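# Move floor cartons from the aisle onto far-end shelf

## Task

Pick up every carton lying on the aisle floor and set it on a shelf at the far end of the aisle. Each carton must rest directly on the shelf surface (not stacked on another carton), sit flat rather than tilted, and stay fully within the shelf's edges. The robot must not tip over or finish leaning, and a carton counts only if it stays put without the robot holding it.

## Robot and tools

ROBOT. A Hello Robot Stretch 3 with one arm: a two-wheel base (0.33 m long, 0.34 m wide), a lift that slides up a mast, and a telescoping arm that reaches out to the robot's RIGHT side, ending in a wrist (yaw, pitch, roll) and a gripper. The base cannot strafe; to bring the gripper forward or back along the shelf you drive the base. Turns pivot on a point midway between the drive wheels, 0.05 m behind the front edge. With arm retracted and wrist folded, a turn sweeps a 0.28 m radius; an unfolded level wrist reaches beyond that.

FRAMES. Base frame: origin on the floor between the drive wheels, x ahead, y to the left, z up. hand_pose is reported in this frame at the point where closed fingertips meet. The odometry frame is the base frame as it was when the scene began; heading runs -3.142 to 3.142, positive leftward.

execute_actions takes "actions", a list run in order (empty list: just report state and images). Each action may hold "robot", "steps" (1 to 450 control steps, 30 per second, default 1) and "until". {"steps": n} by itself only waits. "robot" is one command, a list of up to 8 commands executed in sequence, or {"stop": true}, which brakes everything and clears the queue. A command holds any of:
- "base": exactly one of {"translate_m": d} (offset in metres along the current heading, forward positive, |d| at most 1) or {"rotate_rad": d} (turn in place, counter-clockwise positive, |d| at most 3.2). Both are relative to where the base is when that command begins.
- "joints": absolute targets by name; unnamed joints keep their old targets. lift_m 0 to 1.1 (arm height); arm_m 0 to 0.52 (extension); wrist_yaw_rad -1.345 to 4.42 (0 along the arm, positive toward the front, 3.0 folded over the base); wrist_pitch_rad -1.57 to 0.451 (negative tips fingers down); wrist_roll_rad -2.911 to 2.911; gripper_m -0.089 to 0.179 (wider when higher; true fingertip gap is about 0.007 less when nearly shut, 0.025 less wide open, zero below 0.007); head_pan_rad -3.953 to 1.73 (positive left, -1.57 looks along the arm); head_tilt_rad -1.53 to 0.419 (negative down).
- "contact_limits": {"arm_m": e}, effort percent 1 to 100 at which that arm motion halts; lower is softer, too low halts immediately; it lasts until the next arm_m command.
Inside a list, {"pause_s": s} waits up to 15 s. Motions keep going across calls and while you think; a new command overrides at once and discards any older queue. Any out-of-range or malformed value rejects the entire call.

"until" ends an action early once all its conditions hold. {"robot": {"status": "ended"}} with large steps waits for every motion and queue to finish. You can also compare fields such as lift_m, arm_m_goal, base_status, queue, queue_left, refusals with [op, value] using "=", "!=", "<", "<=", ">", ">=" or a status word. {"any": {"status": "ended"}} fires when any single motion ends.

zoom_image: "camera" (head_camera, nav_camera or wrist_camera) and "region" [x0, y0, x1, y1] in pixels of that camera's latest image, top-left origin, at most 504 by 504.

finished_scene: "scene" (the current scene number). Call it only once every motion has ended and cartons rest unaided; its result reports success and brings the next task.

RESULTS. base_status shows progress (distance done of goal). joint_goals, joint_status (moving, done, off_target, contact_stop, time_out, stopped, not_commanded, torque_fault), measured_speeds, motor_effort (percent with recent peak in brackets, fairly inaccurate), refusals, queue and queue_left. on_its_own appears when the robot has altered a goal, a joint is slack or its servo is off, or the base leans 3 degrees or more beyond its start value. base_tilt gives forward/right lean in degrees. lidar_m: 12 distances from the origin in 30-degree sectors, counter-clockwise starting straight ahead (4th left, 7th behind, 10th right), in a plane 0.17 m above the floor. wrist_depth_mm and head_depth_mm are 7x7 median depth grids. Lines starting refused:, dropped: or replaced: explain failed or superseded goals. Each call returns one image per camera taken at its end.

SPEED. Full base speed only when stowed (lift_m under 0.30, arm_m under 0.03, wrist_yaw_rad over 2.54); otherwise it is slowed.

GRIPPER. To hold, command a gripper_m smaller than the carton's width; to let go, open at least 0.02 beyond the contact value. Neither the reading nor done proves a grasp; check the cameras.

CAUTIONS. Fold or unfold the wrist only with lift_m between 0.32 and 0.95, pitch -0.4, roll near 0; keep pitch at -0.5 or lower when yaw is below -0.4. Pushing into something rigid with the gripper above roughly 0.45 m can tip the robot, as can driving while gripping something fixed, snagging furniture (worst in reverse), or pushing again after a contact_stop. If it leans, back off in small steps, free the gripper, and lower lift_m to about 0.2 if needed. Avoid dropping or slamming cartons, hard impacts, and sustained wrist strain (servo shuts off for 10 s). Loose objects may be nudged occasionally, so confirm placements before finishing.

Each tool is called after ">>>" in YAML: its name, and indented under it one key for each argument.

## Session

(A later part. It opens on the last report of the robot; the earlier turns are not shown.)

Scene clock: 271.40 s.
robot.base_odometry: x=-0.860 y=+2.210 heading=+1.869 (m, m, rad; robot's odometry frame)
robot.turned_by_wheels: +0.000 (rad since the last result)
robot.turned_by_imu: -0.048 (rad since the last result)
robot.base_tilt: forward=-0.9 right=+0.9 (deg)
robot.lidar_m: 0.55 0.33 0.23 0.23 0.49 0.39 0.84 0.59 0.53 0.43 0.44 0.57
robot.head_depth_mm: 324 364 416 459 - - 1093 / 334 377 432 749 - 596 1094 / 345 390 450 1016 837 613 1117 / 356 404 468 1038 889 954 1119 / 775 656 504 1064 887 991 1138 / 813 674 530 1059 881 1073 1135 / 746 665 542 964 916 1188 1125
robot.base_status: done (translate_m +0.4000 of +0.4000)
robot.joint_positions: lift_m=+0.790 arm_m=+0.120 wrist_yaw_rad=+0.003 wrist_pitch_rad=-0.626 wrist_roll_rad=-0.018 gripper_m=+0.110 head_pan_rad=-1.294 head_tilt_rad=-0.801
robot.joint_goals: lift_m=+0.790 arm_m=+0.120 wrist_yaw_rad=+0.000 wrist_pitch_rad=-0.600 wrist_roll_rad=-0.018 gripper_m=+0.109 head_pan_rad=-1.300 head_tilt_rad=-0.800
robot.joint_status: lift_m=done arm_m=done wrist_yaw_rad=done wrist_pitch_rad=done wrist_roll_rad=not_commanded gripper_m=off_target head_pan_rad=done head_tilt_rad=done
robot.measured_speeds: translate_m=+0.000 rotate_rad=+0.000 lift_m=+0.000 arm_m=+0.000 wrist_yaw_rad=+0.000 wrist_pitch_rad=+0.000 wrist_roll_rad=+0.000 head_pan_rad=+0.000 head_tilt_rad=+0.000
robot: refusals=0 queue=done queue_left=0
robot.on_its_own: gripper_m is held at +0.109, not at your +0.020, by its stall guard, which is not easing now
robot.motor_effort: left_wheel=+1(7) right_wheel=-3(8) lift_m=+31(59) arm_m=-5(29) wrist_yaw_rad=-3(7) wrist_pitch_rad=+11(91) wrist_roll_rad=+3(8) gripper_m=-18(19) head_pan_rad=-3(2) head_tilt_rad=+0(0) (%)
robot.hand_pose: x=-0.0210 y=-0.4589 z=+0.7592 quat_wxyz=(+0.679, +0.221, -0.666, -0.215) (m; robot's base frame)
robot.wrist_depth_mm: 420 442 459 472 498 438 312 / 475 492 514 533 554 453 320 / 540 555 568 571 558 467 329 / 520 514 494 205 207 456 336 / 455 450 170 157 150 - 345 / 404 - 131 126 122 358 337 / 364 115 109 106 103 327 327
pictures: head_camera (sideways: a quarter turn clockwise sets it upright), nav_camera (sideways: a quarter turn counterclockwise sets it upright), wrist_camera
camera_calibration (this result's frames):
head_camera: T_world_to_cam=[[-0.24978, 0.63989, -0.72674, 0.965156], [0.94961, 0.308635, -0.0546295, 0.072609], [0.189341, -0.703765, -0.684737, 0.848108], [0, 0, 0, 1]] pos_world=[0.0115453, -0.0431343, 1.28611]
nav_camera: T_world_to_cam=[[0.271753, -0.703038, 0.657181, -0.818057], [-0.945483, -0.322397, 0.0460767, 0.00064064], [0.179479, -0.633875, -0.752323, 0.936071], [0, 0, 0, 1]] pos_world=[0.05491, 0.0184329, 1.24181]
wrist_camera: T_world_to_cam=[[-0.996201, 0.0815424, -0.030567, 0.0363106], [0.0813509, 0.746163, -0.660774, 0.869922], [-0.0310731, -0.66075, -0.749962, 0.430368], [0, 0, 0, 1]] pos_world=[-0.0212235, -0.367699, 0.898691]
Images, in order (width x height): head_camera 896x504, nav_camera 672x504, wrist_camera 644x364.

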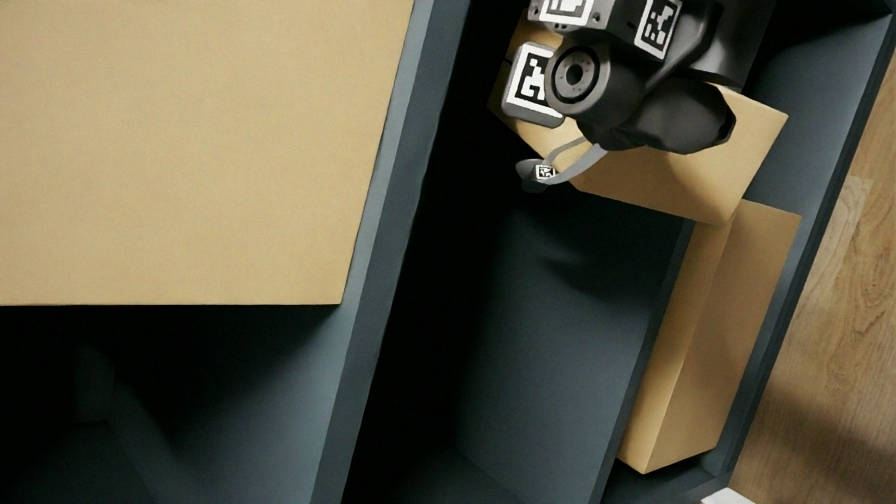

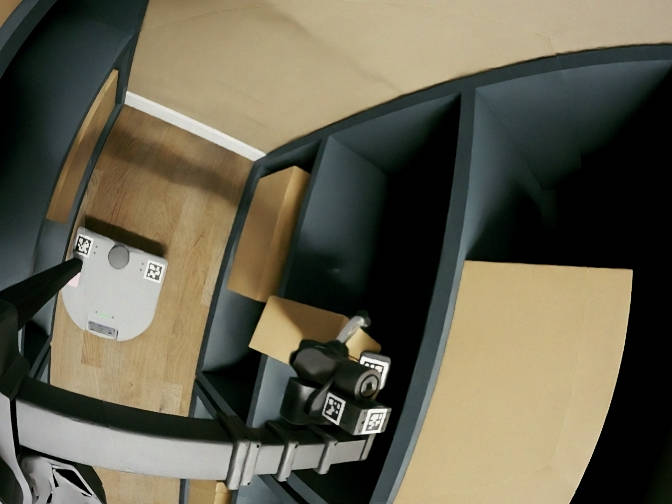

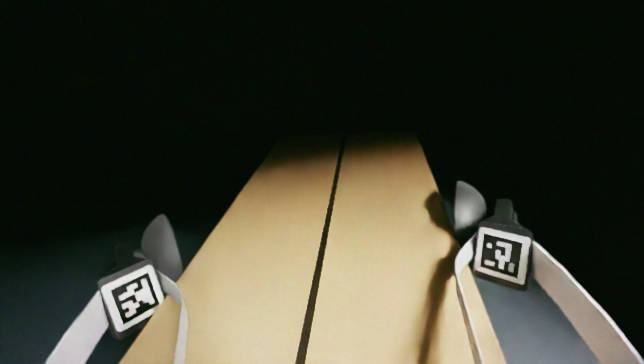

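>>> execute_actions:
  actions:
    - {"robot":[{"joints":{"arm_m":0.27,"lift_m":0.78}},{"joints":{"lift_m":0.71}}],"steps":250,"until":{"robot":{"status":"ended"}}}
    - {"robot":{"joints":{"gripper_m":0.16}},"steps":50}
    - {"robot":{"joints":{"lift_m":0.78}},"steps":200,"until":{"robot":{"status":"ended"}}}
    - {"robot":{"joints":{"arm_m":0}},"steps":200,"until":{"robot":{"status":"ended"}}}

Scene clock: 284.90 s.
robot.base_odometry: x=-0.860 y=+2.210 heading=+1.869 (m, m, rad; robot's odometry frame)
robot.turned_by_wheels: +0.000 (rad since the last result)
robot.turned_by_imu: -0.013 (rad since the last result)
robot.base_tilt: forward=-0.9 right=+1.0 (deg)
robot.lidar_m: 0.55 0.33 0.23 0.23 0.50 0.39 0.84 0.80 0.53 0.43 0.44 0.58
robot.head_depth_mm: 324 364 415 459 868 800 - / 333 376 431 765 691 - - / 344 389 449 1018 692 768 - / 354 403 467 1045 897 956 1114 / 754 627 496 1063 887 990 1133 / 807 681 530 1057 884 1057 1138 / 765 674 543 968 899 1174 1132
robot.base_status: done (translate_m +0.4000 of +0.4000)
robot.joint_positions: lift_m=+0.780 arm_m=+0.000 wrist_yaw_rad=+0.002 wrist_pitch_rad=-0.617 wrist_roll_rad=-0.017 gripper_m=+0.160 head_pan_rad=-1.294 head_tilt_rad=-0.800
robot.joint_goals: lift_m=+0.780 arm_m=+0.000 wrist_yaw_rad=+0.000 wrist_pitch_rad=-0.600 wrist_roll_rad=-0.017 gripper_m=+0.160 head_pan_rad=-1.300 head_tilt_rad=-0.800
robot.joint_status: lift_m=done arm_m=done wrist_yaw_rad=done wrist_pitch_rad=done wrist_roll_rad=not_commanded gripper_m=done head_pan_rad=done head_tilt_rad=done
robot.measured_speeds: translate_m=+0.000 rotate_rad=+0.000 lift_m=+0.000 arm_m=+0.000 wrist_yaw_rad=+0.000 wrist_pitch_rad=+0.000 wrist_roll_rad=+0.000 head_pan_rad=+0.000 head_tilt_rad=+0.000
robot: refusals=0 queue=done queue_left=0
robot.motor_effort: left_wheel=+1(7) right_wheel=-1(5) lift_m=+31(45) arm_m=-5(48) wrist_yaw_rad=-2(3) wrist_pitch_rad=+7(11) wrist_roll_rad=+2(3) gripper_m=+2(100) head_pan_rad=-2(2) head_tilt_rad=+0(1) (%)
robot.hand_pose: x=-0.0211 y=-0.3404 z=+0.7509 quat_wxyz=(+0.680, +0.217, -0.668, -0.212) (m; robot's base frame)
robot.wrist_depth_mm: 521 541 556 576 602 425 306 / 575 599 615 347 631 444 315 / 605 602 313 291 549 461 322 / 520 509 253 254 473 444 332 / 449 451 266 254 416 - 370 / 399 389 367 329 389 503 638 / 368 506 513 737 738 684 755
pictures: head_camera (sideways: a quarter turn clockwise sets it upright), nav_camera (sideways: a quarter turn counterclockwise sets it upright), wrist_camera
dropped: robot: command 0 of its queue: arm_m: contact_stop
camera_calibration (this result's frames):
head_camera: T_world_to_cam=[[-0.249376, 0.638667, -0.727953, 0.966734], [0.949661, 0.308466, -0.0546954, 0.0726946], [0.189617, -0.704949, -0.683442, 0.846422], [0, 0, 0, 1]] pos_world=[0.0115495, -0.0431616, 1.28619]
nav_camera: T_world_to_cam=[[0.271378, -0.701936, 0.658513, -0.81979], [-0.945531, -0.322243, 0.0461681, 0.000521838], [0.179794, -0.635173, -0.751152, 0.934546], [0, 0, 0, 1]] pos_world=[0.0549406, 0.0183264, 1.2418]
wrist_camera: T_world_to_cam=[[-0.996032, 0.0828947, -0.0323862, 0.0280613], [0.0832932, 0.740109, -0.667309, 0.778957], [-0.0313471, -0.667359, -0.744077, 0.495778], [0, 0, 0, 1]] pos_world=[-0.0213907, -0.247977, 0.889611]
Images, in order (width x height): head_camera 896x504, nav_camera 672x504, wrist_camera 644x364.

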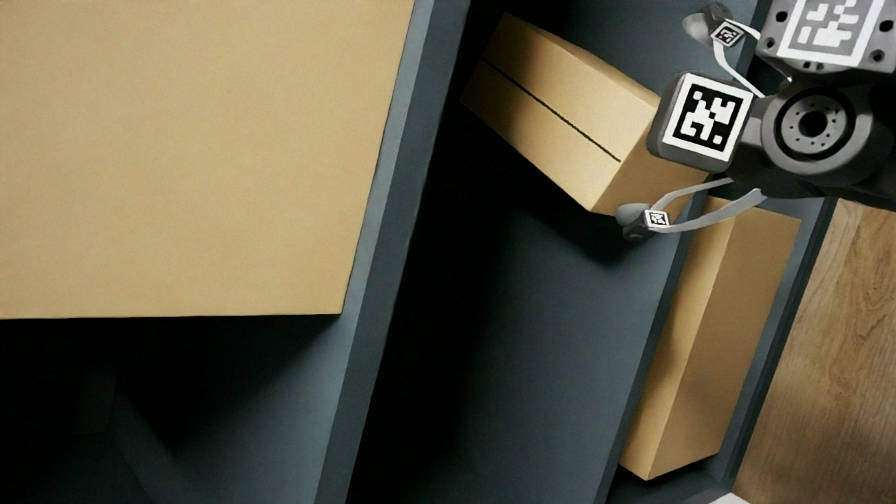

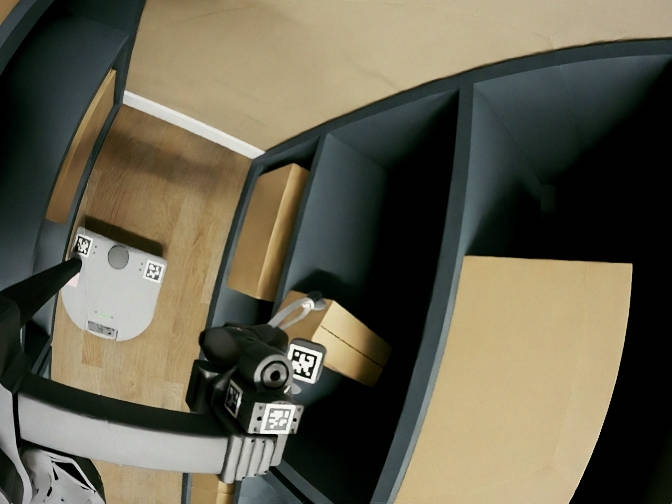

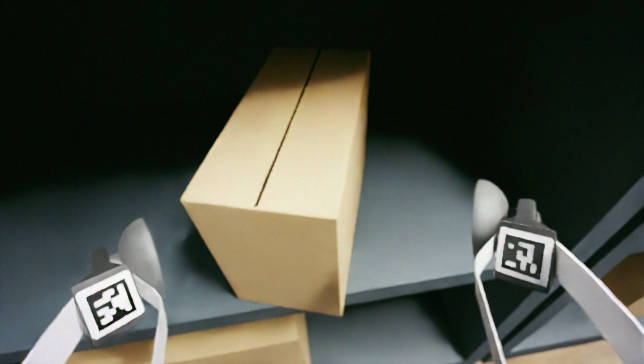

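>>> execute_actions:
  actions:
    - {"robot":[{"joints":{"gripper_m":0.0,"lift_m":0.66}},{"joints":{"arm_m":0.15}},{"joints":{"arm_m":0.0}}],"steps":350,"until":{"robot":{"status":"ended"}}}

Scene clock: 295.37 s.
robot.base_odometry: x=-0.860 y=+2.210 heading=+1.869 (m, m, rad; robot's odometry frame)
robot.turned_by_wheels: +0.000 (rad since the last result)
robot.turned_by_imu: -0.001 (rad since the last result)
robot.base_tilt: forward=-0.8 right=+1.0 (deg)
robot.lidar_m: 0.55 0.33 0.23 0.23 0.50 0.39 0.84 0.80 0.53 0.43 0.44 0.58
robot.head_depth_mm: 324 364 415 459 913 782 1105 / 334 376 431 762 776 806 1110 / 343 389 449 994 838 815 - / 353 402 467 1043 898 948 1122 / 753 627 496 1064 888 989 1134 / 808 683 529 1054 884 1051 1132 / 763 671 543 970 899 1178 1128
robot.base_status: done (translate_m +0.4000 of +0.4000)
robot.joint_positions: lift_m=+0.660 arm_m=+0.000 wrist_yaw_rad=+0.002 wrist_pitch_rad=-0.617 wrist_roll_rad=-0.017 gripper_m=+0.000 head_pan_rad=-1.294 head_tilt_rad=-0.800
robot.joint_goals: lift_m=+0.660 arm_m=+0.000 wrist_yaw_rad=+0.000 wrist_pitch_rad=-0.600 wrist_roll_rad=-0.017 gripper_m=+0.000 head_pan_rad=-1.300 head_tilt_rad=-0.800
robot.joint_status: lift_m=done arm_m=done wrist_yaw_rad=done wrist_pitch_rad=done wrist_roll_rad=not_commanded gripper_m=done head_pan_rad=done head_tilt_rad=done
robot.measured_speeds: translate_m=+0.000 rotate_rad=+0.000 lift_m=+0.000 arm_m=+0.000 wrist_yaw_rad=+0.000 wrist_pitch_rad=+0.000 wrist_roll_rad=+0.000 head_pan_rad=+0.000 head_tilt_rad=+0.000
robot: refusals=0 queue=done queue_left=0
robot.motor_effort: left_wheel=+1(1) right_wheel=-1(1) lift_m=+30(30) arm_m=-5(6) wrist_yaw_rad=-2(2) wrist_pitch_rad=+7(7) wrist_roll_rad=+2(2) gripper_m=-3(99) head_pan_rad=-2(2) head_tilt_rad=+0(0) (%)
robot.hand_pose: x=-0.0212 y=-0.3404 z=+0.6310 quat_wxyz=(+0.680, +0.217, -0.668, -0.213) (m; robot's base frame)
robot.wrist_depth_mm: 523 532 254 353 556 429 306 / 510 486 288 351 446 415 315 / 413 404 336 347 373 363 323 / 350 341 335 328 318 314 306 / 304 298 292 - 297 437 374 / 279 291 439 687 704 530 653 / 422 425 471 637 642 646 680
pictures: head_camera (sideways: a quarter turn clockwise sets it upright), nav_camera (sideways: a quarter turn counterclockwise sets it upright), wrist_camera
camera_calibration (this result's frames):
head_camera: T_world_to_cam=[[-0.249376, 0.638667, -0.727953, 0.966734], [0.949661, 0.308467, -0.0546954, 0.0726946], [0.189617, -0.704949, -0.683442, 0.846421], [0, 0, 0, 1]] pos_world=[0.0115495, -0.0431616, 1.28619]
nav_camera: T_world_to_cam=[[0.271378, -0.701936, 0.658513, -0.81979], [-0.945531, -0.322243, 0.0461681, 0.000521829], [0.179794, -0.635173, -0.751152, 0.934546], [0, 0, 0, 1]] pos_world=[0.0549406, 0.0183264, 1.2418]
wrist_camera: T_world_to_cam=[[-0.996003, 0.0832428, -0.0323976, 0.0242373], [0.0835552, 0.739989, -0.667409, 0.698986], [-0.0315831, -0.667448, -0.743987, 0.406437], [0, 0, 0, 1]] pos_world=[-0.021427, -0.247985, 0.769678]
Images, in order (width x height): head_camera 896x504, nav_camera 672x504, wrist_camera 644x364.

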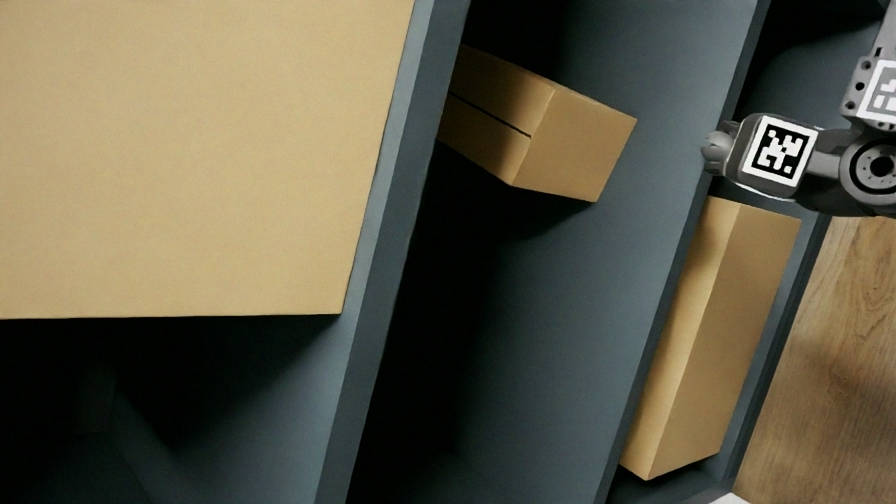

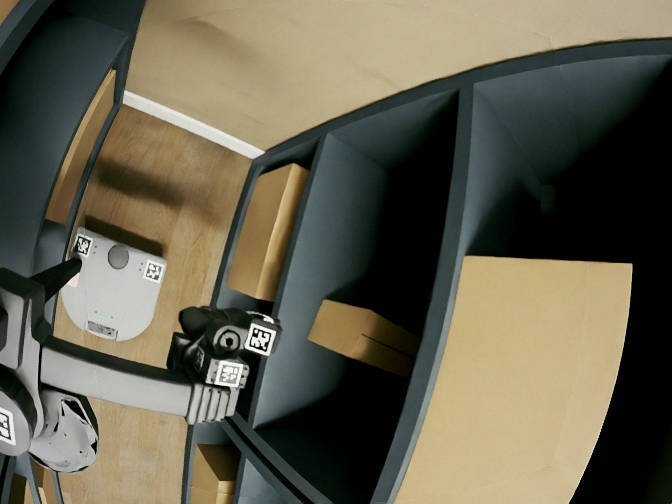

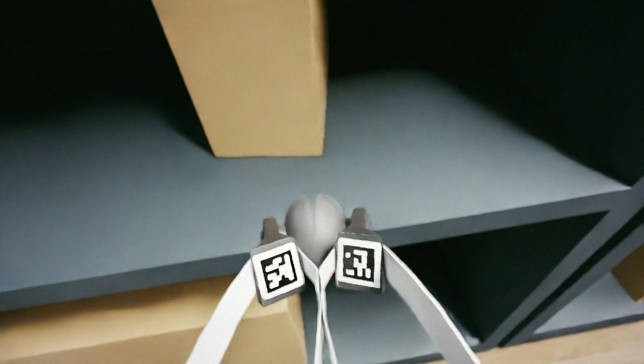

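>>> execute_actions:
  actions:
    - {"robot":[{"joints":{"wrist_yaw_rad":1.7,"lift_m":0.45,"head_pan_rad":-3.14,"head_tilt_rad":-0.6}},{"base":{"translate_m":-0.8}}],"steps":450,"until":{"robot":{"status":"ended"}}}

Scene clock: 310.00 s.
robot.base_odometry: x=-0.624 y=+1.446 heading=+1.871 (m, m, rad; robot's odometry frame)
robot.turned_by_wheels: +0.001 (rad since the last result)
robot.turned_by_imu: +0.009 (rad since the last result)
robot.base_tilt: forward=-0.7 right=+1.0 (deg)
robot.lidar_m: 0.87 0.41 0.50 0.20 0.20 0.27 1.39 0.64 0.48 0.45 0.47 0.61
robot.head_depth_mm: 2925 3181 3406 520 567 684 744 / 2896 3125 3267 2458 1719 723 754 / 2926 3084 3424 2398 1850 1478 1228 / 2936 3152 3363 2331 1803 1480 1250 / 2947 3168 3297 2350 1803 1476 1236 / 2955 3104 3085 2307 1793 1448 1228 / 2971 3275 3161 2283 1766 1443 1216
robot.base_status: off_target (translate_m -0.7998 of -0.8000)
robot.joint_positions: lift_m=+0.450 arm_m=+0.000 wrist_yaw_rad=+1.697 wrist_pitch_rad=-0.616 wrist_roll_rad=-0.016 gripper_m=+0.000 head_pan_rad=-3.133 head_tilt_rad=-0.604
robot.joint_goals: lift_m=+0.450 arm_m=+0.000 wrist_yaw_rad=+1.700 wrist_pitch_rad=-0.600 wrist_roll_rad=-0.016 gripper_m=+0.000 head_pan_rad=-3.140 head_tilt_rad=-0.600
robot.joint_status: lift_m=done arm_m=done wrist_yaw_rad=done wrist_pitch_rad=done wrist_roll_rad=not_commanded gripper_m=done head_pan_rad=done head_tilt_rad=done
robot.measured_speeds: translate_m=+0.000 rotate_rad=+0.000 lift_m=+0.000 arm_m=+0.000 wrist_yaw_rad=+0.000 wrist_pitch_rad=+0.000 wrist_roll_rad=+0.000 head_pan_rad=+0.000 head_tilt_rad=+0.000
robot: refusals=0 queue=done queue_left=0
robot.on_its_own: right_wheel is at rest, and its effort (-84) is outside its rest range (-18 to +18)
robot.motor_effort: left_wheel=-1(4) right_wheel=-84(96) lift_m=+30(28) arm_m=-5(5) wrist_yaw_rad=+3(6) wrist_pitch_rad=+7(7) wrist_roll_rad=+2(2) gripper_m=-3(2) head_pan_rad=-3(33) head_tilt_rad=+1(13) (%)
robot.hand_pose: x=+0.1723 y=-0.1209 z=+0.4211 quat_wxyz=(+0.609, +0.644, -0.279, +0.369) (m; robot's base frame)
robot.wrist_depth_mm: 690 722 - - - 705 352 / 383 818 - - 955 775 350 / 374 759 868 896 830 696 376 / 418 527 771 742 741 545 427 / 493 534 677 - 655 546 509 / 533 545 596 570 571 539 480 / 473 502 524 532 515 497 433
pictures: head_camera (sideways: a quarter turn clockwise sets it upright), nav_camera (sideways: a quarter turn counterclockwise sets it upright), wrist_camera
camera_calibration (this result's frames):
head_camera: T_world_to_cam=[[0.527459, 0.0696433, -0.846721, 1.11682], [0.0340291, -0.997567, -0.0608522, 0.0863102], [-0.848898, 0.0032839, -0.528546, 0.651254], [0, 0, 0, 1]] pos_world=[-0.0391656, 0.0061826, 1.2951]
nav_camera: T_world_to_cam=[[-0.606519, -0.0741662, 0.791602, -0.987887], [-0.0497906, 0.997229, 0.0552824, -0.016821], [-0.793508, -0.00588447, -0.608531, 0.75498], [0, 0, 0, 1]] pos_world=[-0.000927025, -0.0520508, 1.24237]
wrist_camera: T_world_to_cam=[[0.0408458, -0.998634, -0.0325957, -0.11744], [-0.744393, -0.0086535, -0.667685, 0.432501], [0.666491, 0.0515362, -0.74373, 0.369431], [0, 0, 0, 1]] pos_world=[0.080525, -0.132576, 0.559704]
Images, in order (width x height): head_camera 896x504, nav_camera 672x504, wrist_camera 644x364.

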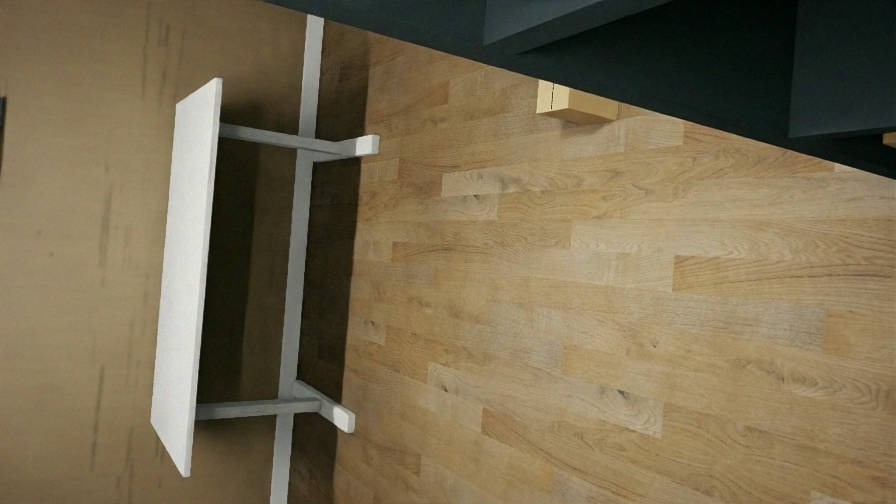

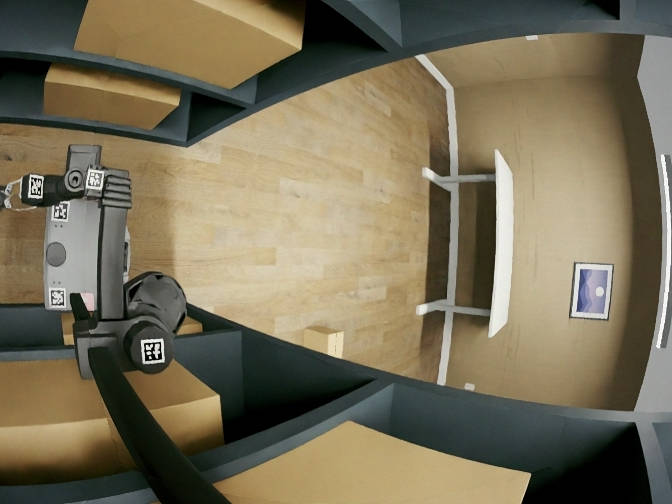

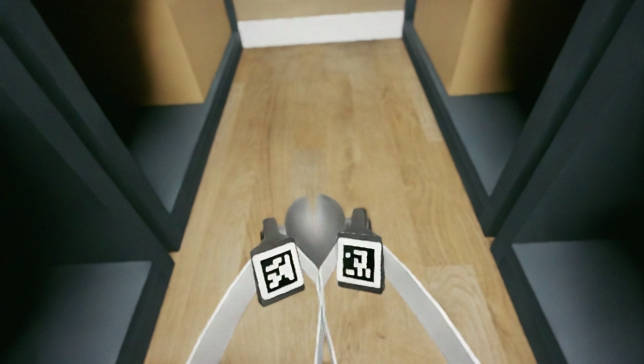

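>>> execute_actions:
  actions:
    - {"robot":[{"base":{"translate_m":0.08}},{"base":{"rotate_rad":0.15}},{"base":{"translate_m":-0.5}},{"base":{"rotate_rad":-0.08}},{"base":{"translate_m":-0.6}}],"steps":450,"until":{"robot":{"status":"ended"}}}

Scene clock: 326.93 s.
robot.base_odometry: x=-0.277 y=+0.674 heading=+1.939 (m, m, rad; robot's odometry frame)
robot.turned_by_wheels: +0.068 (rad since the last result)
robot.turned_by_imu: +0.069 (rad since the last result)
robot.base_tilt: forward=-0.5 right=+3.1 (deg)
robot.lidar_m: 1.24 0.42 0.50 1.83 0.61 2.15 2.25 2.22 1.98 1.93 0.49 0.65
robot.head_depth_mm: 2132 2307 2134 2367 1873 1524 1270 / 2160 2334 2647 2437 1852 1498 1266 / 2175 2353 2682 2380 1827 1489 1246 / 2198 2343 2699 2355 1809 1475 1244 / 2224 2353 2740 2316 1785 1470 1228 / 2232 2381 2729 2299 1773 1446 1227 / 2268 2475 2751 2276 1760 1439 1214
robot.base_status: moving (translate_m -0.4272 of -0.6000)
robot.joint_positions: lift_m=+0.450 arm_m=+0.000 wrist_yaw_rad=+1.697 wrist_pitch_rad=-0.616 wrist_roll_rad=-0.016 gripper_m=+0.000 head_pan_rad=-3.133 head_tilt_rad=-0.604
robot.joint_goals: lift_m=+0.450 arm_m=+0.000 wrist_yaw_rad=+1.700 wrist_pitch_rad=-0.600 wrist_roll_rad=-0.016 gripper_m=+0.000 head_pan_rad=-3.140 head_tilt_rad=-0.600
robot.joint_status: lift_m=done arm_m=done wrist_yaw_rad=done wrist_pitch_rad=done wrist_roll_rad=not_commanded gripper_m=done head_pan_rad=done head_tilt_rad=done
robot.measured_speeds: translate_m=-0.100 rotate_rad=+0.000 lift_m=+0.000 arm_m=+0.000 wrist_yaw_rad=+0.000 wrist_pitch_rad=+0.000 wrist_roll_rad=+0.000 head_pan_rad=+0.000 head_tilt_rad=+0.000
robot: refusals=0 queue=running queue_left=0
robot.motor_effort: left_wheel=+0(56) right_wheel=-6(84) lift_m=+30(30) arm_m=-5(5) wrist_yaw_rad=+2(3) wrist_pitch_rad=+7(7) wrist_roll_rad=+2(2) gripper_m=-3(2) head_pan_rad=-2(3) head_tilt_rad=+1(1) (%)
robot.hand_pose: x=+0.1723 y=-0.1209 z=+0.4211 quat_wxyz=(+0.609, +0.644, -0.279, +0.369) (m; robot's base frame)
robot.wrist_depth_mm: 590 649 - - - 536 450 / 481 630 - - 942 488 285 / 449 623 879 881 829 543 307 / 433 629 767 767 720 594 349 / 492 591 676 - 637 456 416 / 593 592 595 564 573 548 510 / 545 545 531 524 517 513 503
pictures: head_camera (sideways: a quarter turn clockwise sets it upright), nav_camera (sideways: a quarter turn counterclockwise sets it upright), wrist_camera
camera_calibration (this result's frames):
head_camera: T_world_to_cam=[[0.527459, 0.0696431, -0.846721, 1.11682], [0.0340289, -0.997567, -0.0608522, 0.0863102], [-0.848899, 0.0032841, -0.528546, 0.651253], [0, 0, 0, 1]] pos_world=[-0.0391656, 0.00618261, 1.2951]
nav_camera: T_world_to_cam=[[-0.606519, -0.074166, 0.791602, -0.987887], [-0.0497903, 0.997229, 0.0552824, -0.016821], [-0.793508, -0.00588428, -0.608531, 0.75498], [0, 0, 0, 1]] pos_world=[-0.000927044, -0.0520508, 1.24237]
wrist_camera: T_world_to_cam=[[0.0409259, -0.99863, -0.0325968, -0.117438], [-0.744384, -0.00871188, -0.667695, 0.432498], [0.666496, 0.0515905, -0.743721, 0.369435], [0, 0, 0, 1]] pos_world=[0.0805244, -0.132568, 0.559705]
Images, in order (width x height): head_camera 896x504, nav_camera 672x504, wrist_camera 644x364.

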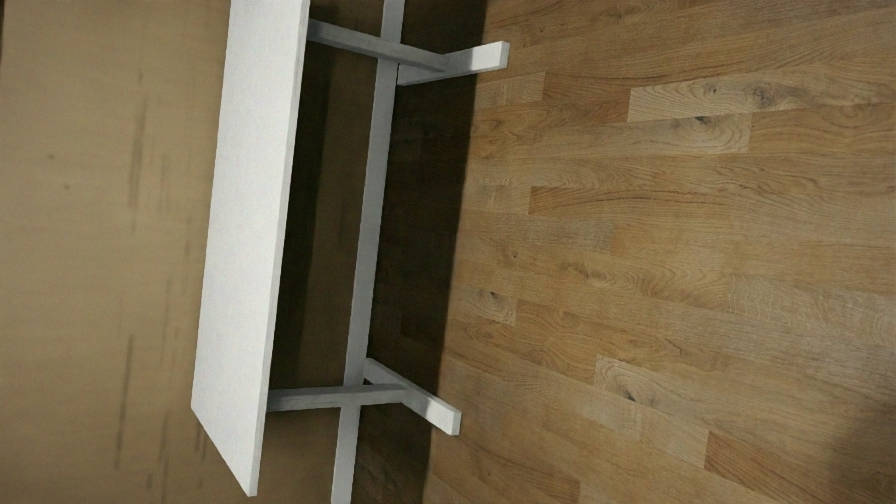

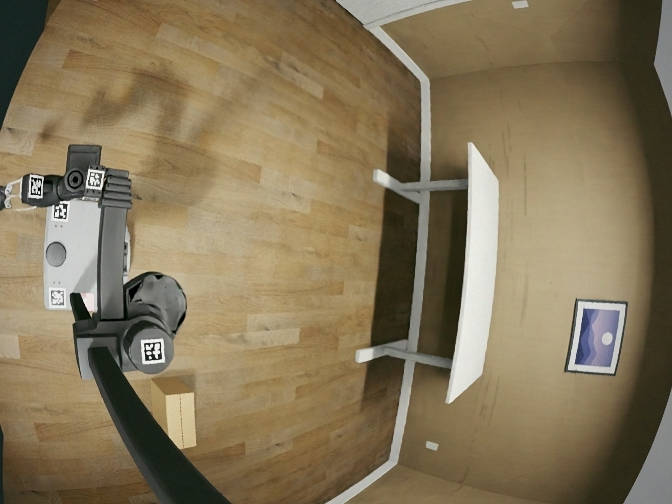

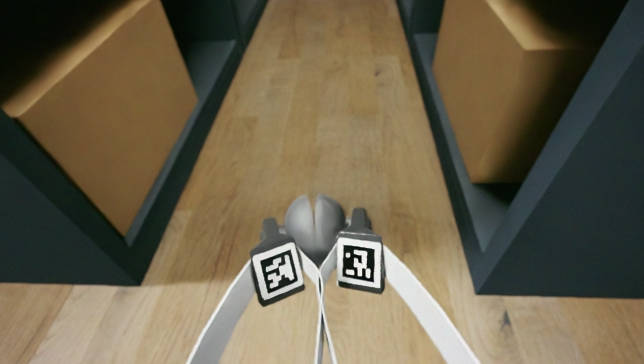

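>>> execute_actions:
  actions:
    - {"steps":100,"until":{"robot":{"status":"ended"}}}
    - {"robot":[{"base":{"rotate_rad":3.14},"joints":{"head_pan_rad":-1.5,"head_tilt_rad":-0.9}},{"joints":{"wrist_yaw_rad":0,"wrist_pitch_rad":-0.9,"gripper_m":0.179,"lift_m":0.4}}],"steps":450,"until":{"robot":{"status":"ended"}}}

Scene clock: 337.87 s.
robot.base_odometry: x=-0.215 y=+0.512 heading=-1.204 (m, m, rad; robot's odometry frame)
robot.turned_by_wheels: +3.140 (rad since the last result)
robot.turned_by_imu: +3.131 (rad since the last result)
robot.base_tilt: forward=-0.8 right=+1.0 (deg)
robot.lidar_m: 2.39 2.04 1.97 1.92 0.69 0.62 0.92 0.58 0.77 0.70 0.53 1.99
robot.head_depth_mm: 1578 1793 2024 1740 1472 1289 1139 / 1604 1858 2040 1718 1463 1278 1132 / 1648 1903 2044 1704 1459 1272 1165 / 1673 1921 2047 1695 1442 1267 - / 1708 1980 2018 1668 1353 1253 1113 / 1748 2012 1998 1676 1373 1233 1111 / 1765 2058 1971 1658 1417 1240 1110
robot.base_status: done (rotate_rad +3.1398 of +3.1400)
robot.joint_positions: lift_m=+0.400 arm_m=+0.000 wrist_yaw_rad=+0.003 wrist_pitch_rad=-0.907 wrist_roll_rad=-0.016 gripper_m=+0.179 head_pan_rad=-1.507 head_tilt_rad=-0.889
robot.joint_goals: lift_m=+0.400 arm_m=+0.000 wrist_yaw_rad=+0.000 wrist_pitch_rad=-0.900 wrist_roll_rad=-0.016 gripper_m=+0.179 head_pan_rad=-1.500 head_tilt_rad=-0.900
robot.joint_status: lift_m=done arm_m=done wrist_yaw_rad=done wrist_pitch_rad=done wrist_roll_rad=not_commanded gripper_m=done head_pan_rad=done head_tilt_rad=done
robot.measured_speeds: translate_m=+0.000 rotate_rad=+0.000 lift_m=+0.000 arm_m=+0.000 wrist_yaw_rad=+0.000 wrist_pitch_rad=+0.000 wrist_roll_rad=+0.000 head_pan_rad=+0.000 head_tilt_rad=+0.000
robot: refusals=0 queue=done queue_left=0
robot.motor_effort: left_wheel=-4(8) right_wheel=+6(10) lift_m=+30(30) arm_m=-5(5) wrist_yaw_rad=-3(2) wrist_pitch_rad=+3(5) wrist_roll_rad=+2(2) gripper_m=+1(98) head_pan_rad=+2(33) head_tilt_rad=-4(18) (%)
robot.hand_pose: x=-0.0211 y=-0.2841 z=+0.3221 quat_wxyz=(+0.641, +0.314, -0.629, -0.307) (m; robot's base frame)
robot.wrist_depth_mm: 701 461 713 686 687 673 554 / 429 424 631 629 621 613 561 / 389 417 582 581 572 565 544 / 538 496 535 523 527 516 520 / 507 502 497 496 487 489 485 / 479 469 466 458 458 451 450 / - 439 436 431 428 428 421
pictures: head_camera (sideways: a quarter turn clockwise sets it upright), nav_camera (sideways: a quarter turn counterclockwise sets it upright), wrist_camera
camera_calibration (this result's frames):
head_camera: T_world_to_cam=[[-0.112646, 0.738885, -0.664349, 0.883014], [0.993113, 0.105385, -0.0511829, 0.0678506], [0.032194, -0.665539, -0.745668, 0.928311], [0, 0, 0, 1]] pos_world=[0.00219894, -0.0417691, 1.28231]
nav_camera: T_world_to_cam=[[0.12036, -0.798947, 0.589235, -0.728604], [-0.992041, -0.118909, 0.0414101, 0.00700499], [0.0369809, -0.589529, -0.8069, 1.0079], [0, 0, 0, 1]] pos_world=[0.0573709, 0.0129068, 1.24231]
wrist_camera: T_world_to_cam=[[-0.996122, 0.087723, -0.00675951, 0.00263943], [0.0821887, 0.90035, -0.427335, 0.419332], [-0.0314011, -0.426233, -0.904068, 0.334313], [0, 0, 0, 1]] pos_world=[-0.0213373, -0.235282, 0.481455]
Images, in order (width x height): head_camera 896x504, nav_camera 672x504, wrist_camera 644x364.

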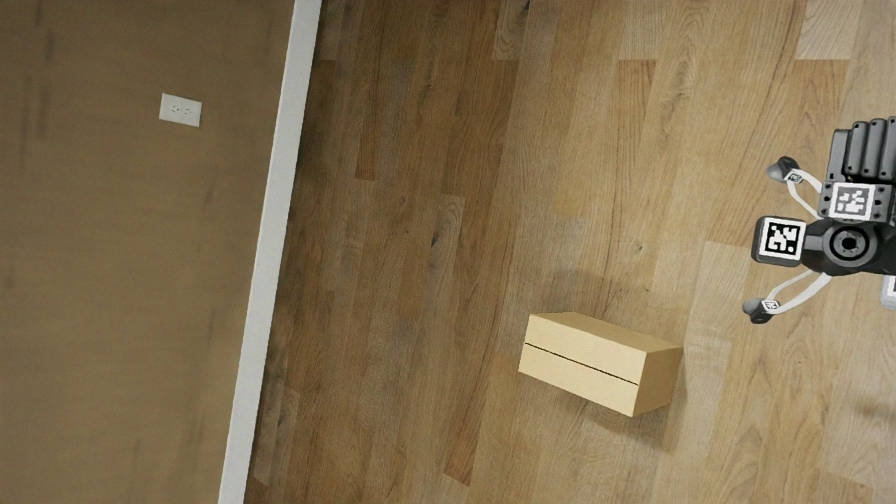

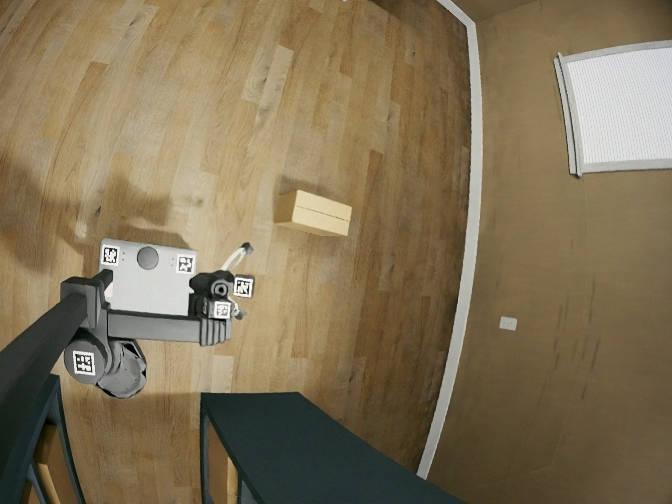

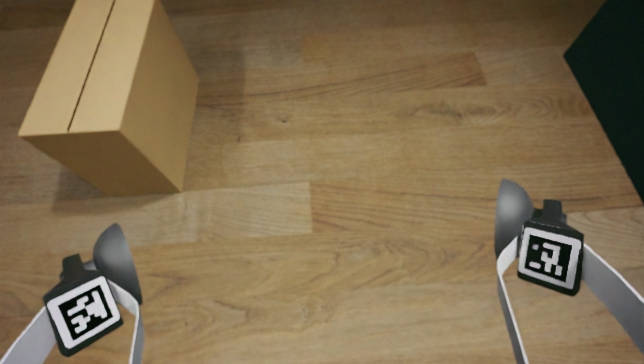

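>>> execute_actions:
  actions:
    - {"robot":[{"base":{"translate_m":0.25},"joints":{"arm_m":0.37}},{"joints":{"lift_m":0.27}}],"steps":300,"until":{"robot":{"status":"ended"}}}

Scene clock: 346.40 s.
robot.base_odometry: x=-0.125 y=+0.279 heading=-1.204 (m, m, rad; robot's odometry frame)
robot.turned_by_wheels: +0.000 (rad since the last result)
robot.turned_by_imu: -0.002 (rad since the last result)
robot.base_tilt: forward=-0.8 right=+1.0 (deg)
robot.lidar_m: 2.13 1.80 1.94 1.91 1.03 0.84 0.97 0.81 1.90 0.49 1.94 1.74
robot.head_depth_mm: 1590 1834 2013 1728 1472 1290 1139 / 1626 1860 2048 1716 1471 1275 1133 / 1649 1896 2057 1706 1528 1268 1133 / 1686 1944 2035 1692 1389 1216 1125 / 1715 1973 2019 1668 1440 1253 1119 / 1754 2042 1992 1667 1430 1247 1110 / 1803 2096 1978 1655 1416 1240 1104
robot.base_status: done (translate_m +0.2500 of +0.2500)
robot.joint_positions: lift_m=+0.270 arm_m=+0.370 wrist_yaw_rad=+0.002 wrist_pitch_rad=-0.908 wrist_roll_rad=-0.016 gripper_m=+0.179 head_pan_rad=-1.507 head_tilt_rad=-0.889
robot.joint_goals: lift_m=+0.270 arm_m=+0.370 wrist_yaw_rad=+0.000 wrist_pitch_rad=-0.900 wrist_roll_rad=-0.016 gripper_m=+0.179 head_pan_rad=-1.500 head_tilt_rad=-0.900
robot.joint_status: lift_m=done arm_m=done wrist_yaw_rad=done wrist_pitch_rad=done wrist_roll_rad=not_commanded gripper_m=done head_pan_rad=done head_tilt_rad=done
robot.measured_speeds: translate_m=+0.000 rotate_rad=+0.000 lift_m=+0.000 arm_m=+0.000 wrist_yaw_rad=+0.000 wrist_pitch_rad=+0.000 wrist_roll_rad=+0.000 head_pan_rad=+0.000 head_tilt_rad=+0.000
robot: refusals=0 queue=done queue_left=0
robot.motor_effort: left_wheel=-4(5) right_wheel=+5(11) lift_m=+30(29) arm_m=+5(5) wrist_yaw_rad=-2(3) wrist_pitch_rad=+3(3) wrist_roll_rad=+2(2) gripper_m=+0(1) head_pan_rad=+3(3) head_tilt_rad=-4(3) (%)
robot.hand_pose: x=-0.0213 y=-0.6533 z=+0.1920 quat_wxyz=(+0.641, +0.313, -0.630, -0.307) (m; robot's base frame)
robot.wrist_depth_mm: 533 519 510 507 499 496 490 / 480 469 465 463 453 454 443 / 436 434 416 211 423 416 411 / 401 398 197 195 381 384 381 / 376 373 182 180 352 356 356 / 353 343 170 169 327 331 329 / - 323 160 158 162 316 309
pictures: head_camera (sideways: a quarter turn clockwise sets it upright), nav_camera (sideways: a quarter turn counterclockwise sets it upright), wrist_camera
camera_calibration (this result's frames):
head_camera: T_world_to_cam=[[-0.112665, 0.738883, -0.664348, 0.883014], [0.993111, 0.10541, -0.0511829, 0.0678506], [0.0322111, -0.665538, -0.745668, 0.928311], [0, 0, 0, 1]] pos_world=[0.00220001, -0.0417691, 1.28231]
nav_camera: T_world_to_cam=[[0.120381, -0.798944, 0.589235, -0.728604], [-0.992038, -0.118934, 0.0414101, 0.00700499], [0.036996, -0.589528, -0.8069, 1.0079], [0, 0, 0, 1]] pos_world=[0.0573706, 0.0129081, 1.24231]
wrist_camera: T_world_to_cam=[[-0.995986, 0.0892574, -0.00670434, 0.0349299], [0.0835715, 0.900482, -0.426789, 0.696185], [-0.032057, -0.425636, -0.904326, 0.0597622], [0, 0, 0, 1]] pos_world=[-0.0214757, -0.604582, 0.351403]
Images, in order (width x height): head_camera 896x504, nav_camera 672x504, wrist_camera 644x364.

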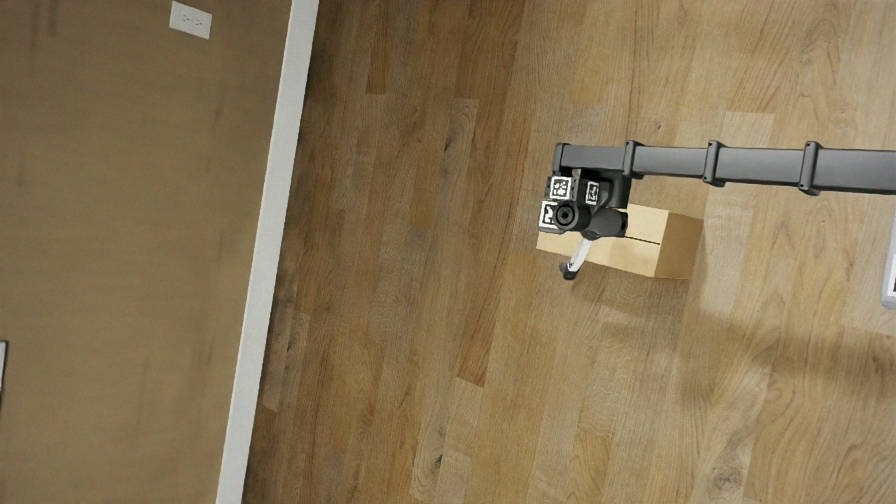

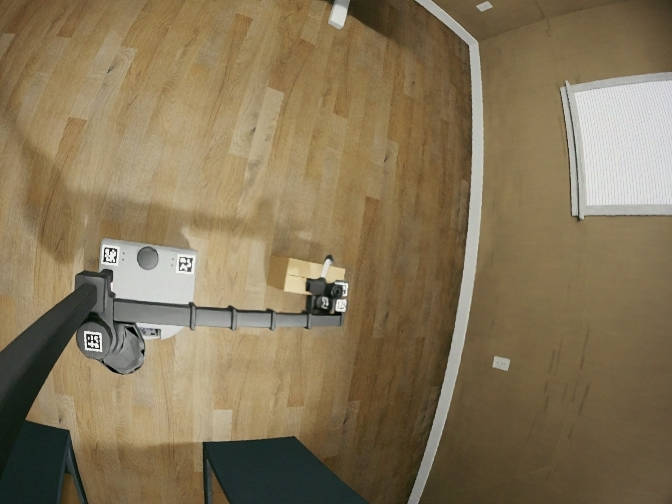

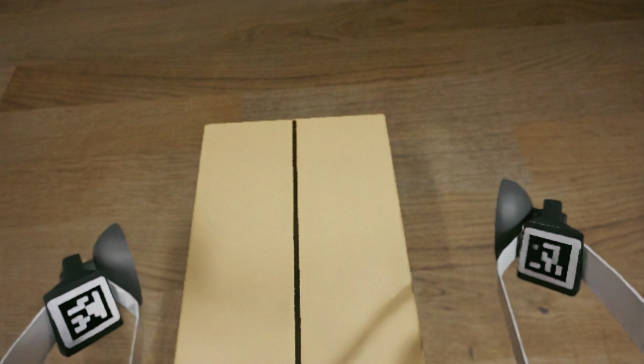

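>>> execute_actions:
  actions:
    - {"robot":[{"base":{"translate_m":0.015},"joints":{"arm_m":0.29,"wrist_pitch_rad":-0.72}},{"joints":{"lift_m":0.17}}],"steps":300,"until":{"robot":{"status":"ended"}}}
    - {"robot":{"joints":{"lift_m":0.19}},"steps":20}
    - {"robot":{"joints":{"gripper_m":0.02}},"steps":70}
    - {"robot":[{"joints":{"lift_m":0.78,"arm_m":0}},{"joints":{"wrist_yaw_rad":1.65}},{"base":{"rotate_rad":3.14},"joints":{"head_pan_rad":0,"head_tilt_rad":-0.7}}],"steps":450,"until":{"robot":{"status":"ended"}}}
    - {"steps":300,"until":{"robot":{"status":"ended"}}}

Scene clock: 370.50 s.
robot.base_odometry: x=-0.120 y=+0.265 heading=+1.936 (m, m, rad; robot's odometry frame)
robot.turned_by_wheels: +3.140 (rad since the last result)
robot.turned_by_imu: +3.130 (rad since the last result)
robot.base_tilt: forward=-0.8 right=+1.0 (deg)
robot.lidar_m: 0.93 0.83 1.89 1.85 1.96 1.73 2.12 1.79 1.93 1.90 1.04 0.85
robot.head_depth_mm: 1787 1589 1576 1295 1161 1289 1141 / 2252 2457 2430 1961 1643 1384 483 / 2280 2559 2670 2087 1666 1394 496 / 2253 2439 2643 2075 1650 1387 1182 / 1367 1537 1535 1919 1597 1377 1185 / 851 906 1124 1050 1219 1332 1166 / 664 744 854 996 1200 1360 1162
robot.base_status: done (rotate_rad +3.1398 of +3.1400)
robot.joint_positions: lift_m=+0.780 arm_m=+0.000 wrist_yaw_rad=+1.647 wrist_pitch_rad=-0.738 wrist_roll_rad=-0.008 gripper_m=+0.103 head_pan_rad=-0.007 head_tilt_rad=-0.705
robot.joint_goals: lift_m=+0.780 arm_m=+0.000 wrist_yaw_rad=+1.650 wrist_pitch_rad=-0.720 wrist_roll_rad=-0.008 gripper_m=+0.102 head_pan_rad=+0.000 head_tilt_rad=-0.700
robot.joint_status: lift_m=done arm_m=done wrist_yaw_rad=done wrist_pitch_rad=done wrist_roll_rad=not_commanded gripper_m=off_target head_pan_rad=done head_tilt_rad=done
robot.measured_speeds: translate_m=+0.000 rotate_rad=+0.000 lift_m=+0.000 arm_m=+0.000 wrist_yaw_rad=+0.000 wrist_pitch_rad=+0.000 wrist_roll_rad=+0.000 head_pan_rad=+0.000 head_tilt_rad=+0.000
robot: refusals=0 queue=done queue_left=0
robot.on_its_own: gripper_m is held at +0.102, not at your +0.020, by its stall guard, which is still easing
robot.motor_effort: left_wheel=-4(8) right_wheel=+6(12) lift_m=+38(40) arm_m=-5(7) wrist_yaw_rad=+2(8) wrist_pitch_rad=+8(26) wrist_roll_rad=-2(16) gripper_m=-28(100) head_pan_rad=+2(34) head_tilt_rad=+2(12) (%)
robot.hand_pose: x=+0.1515 y=-0.1323 z=+0.7283 quat_wxyz=(+0.637, +0.656, -0.258, +0.313) (m; robot's base frame)
robot.wrist_depth_mm: 712 720 - - 741 690 687 / 810 806 194 180 776 780 835 / - 956 171 159 161 922 - / - - 152 143 139 - - / - - 138 130 124 - 899 / 893 129 125 119 114 826 835 / 822 124 115 109 105 752 758
pictures: head_camera (sideways: a quarter turn clockwise sets it upright), nav_camera (sideways: a quarter turn counterclockwise sets it upright), wrist_camera
replaced: robot.lift_m: its motion had ended contact_stop
camera_calibration (this result's frames):
head_camera: T_world_to_cam=[[-0.610834, -0.0609122, -0.789412, 1.04905], [-0.0246137, 0.998015, -0.0579627, 0.0828984], [0.791376, -0.0159753, -0.611121, 0.748677], [0, 0, 0, 1]] pos_world=[0.0503483, -0.00687382, 1.29047]
nav_camera: T_world_to_cam=[[0.684019, 0.0642568, 0.726629, -0.911072], [0.0397394, -0.997916, 0.050838, -0.011574], [0.728381, -0.00589833, -0.685147, 0.845357], [0, 0, 0, 1]] pos_world=[0.00790803, 0.0519788, 1.24179]
wrist_camera: T_world_to_cam=[[-0.0179423, -0.999451, -0.0278544, -0.11264], [-0.819309, 0.0306646, -0.572531, 0.569341], [0.573071, 0.0125488, -0.81941, 0.676468], [0, 0, 0, 1]] pos_world=[0.0767814, -0.138526, 0.877132]
Images, in order (width x height): head_camera 896x504, nav_camera 672x504, wrist_camera 644x364.

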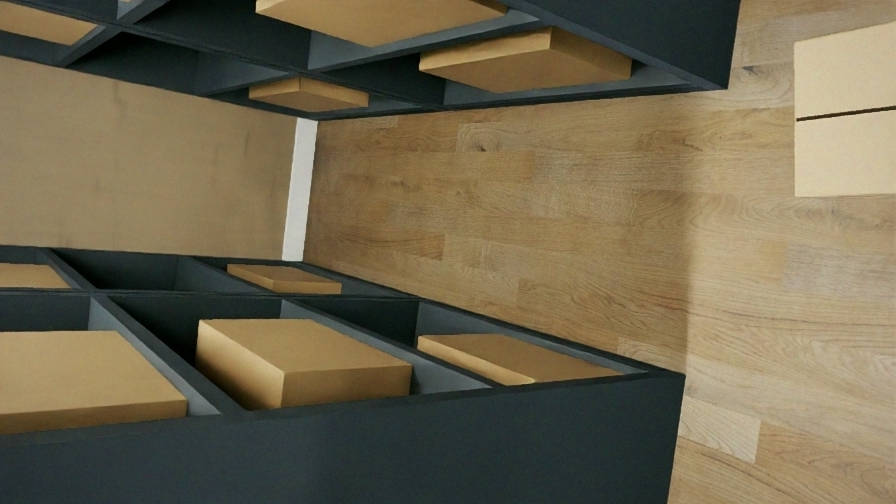

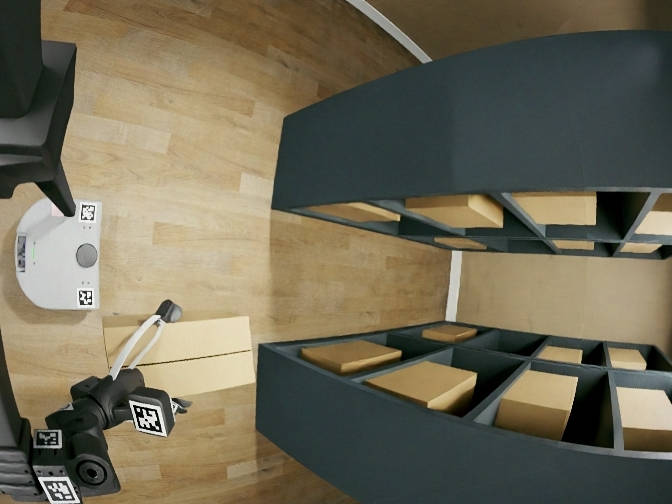

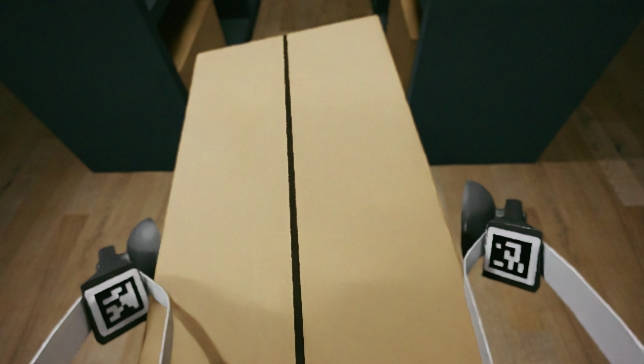

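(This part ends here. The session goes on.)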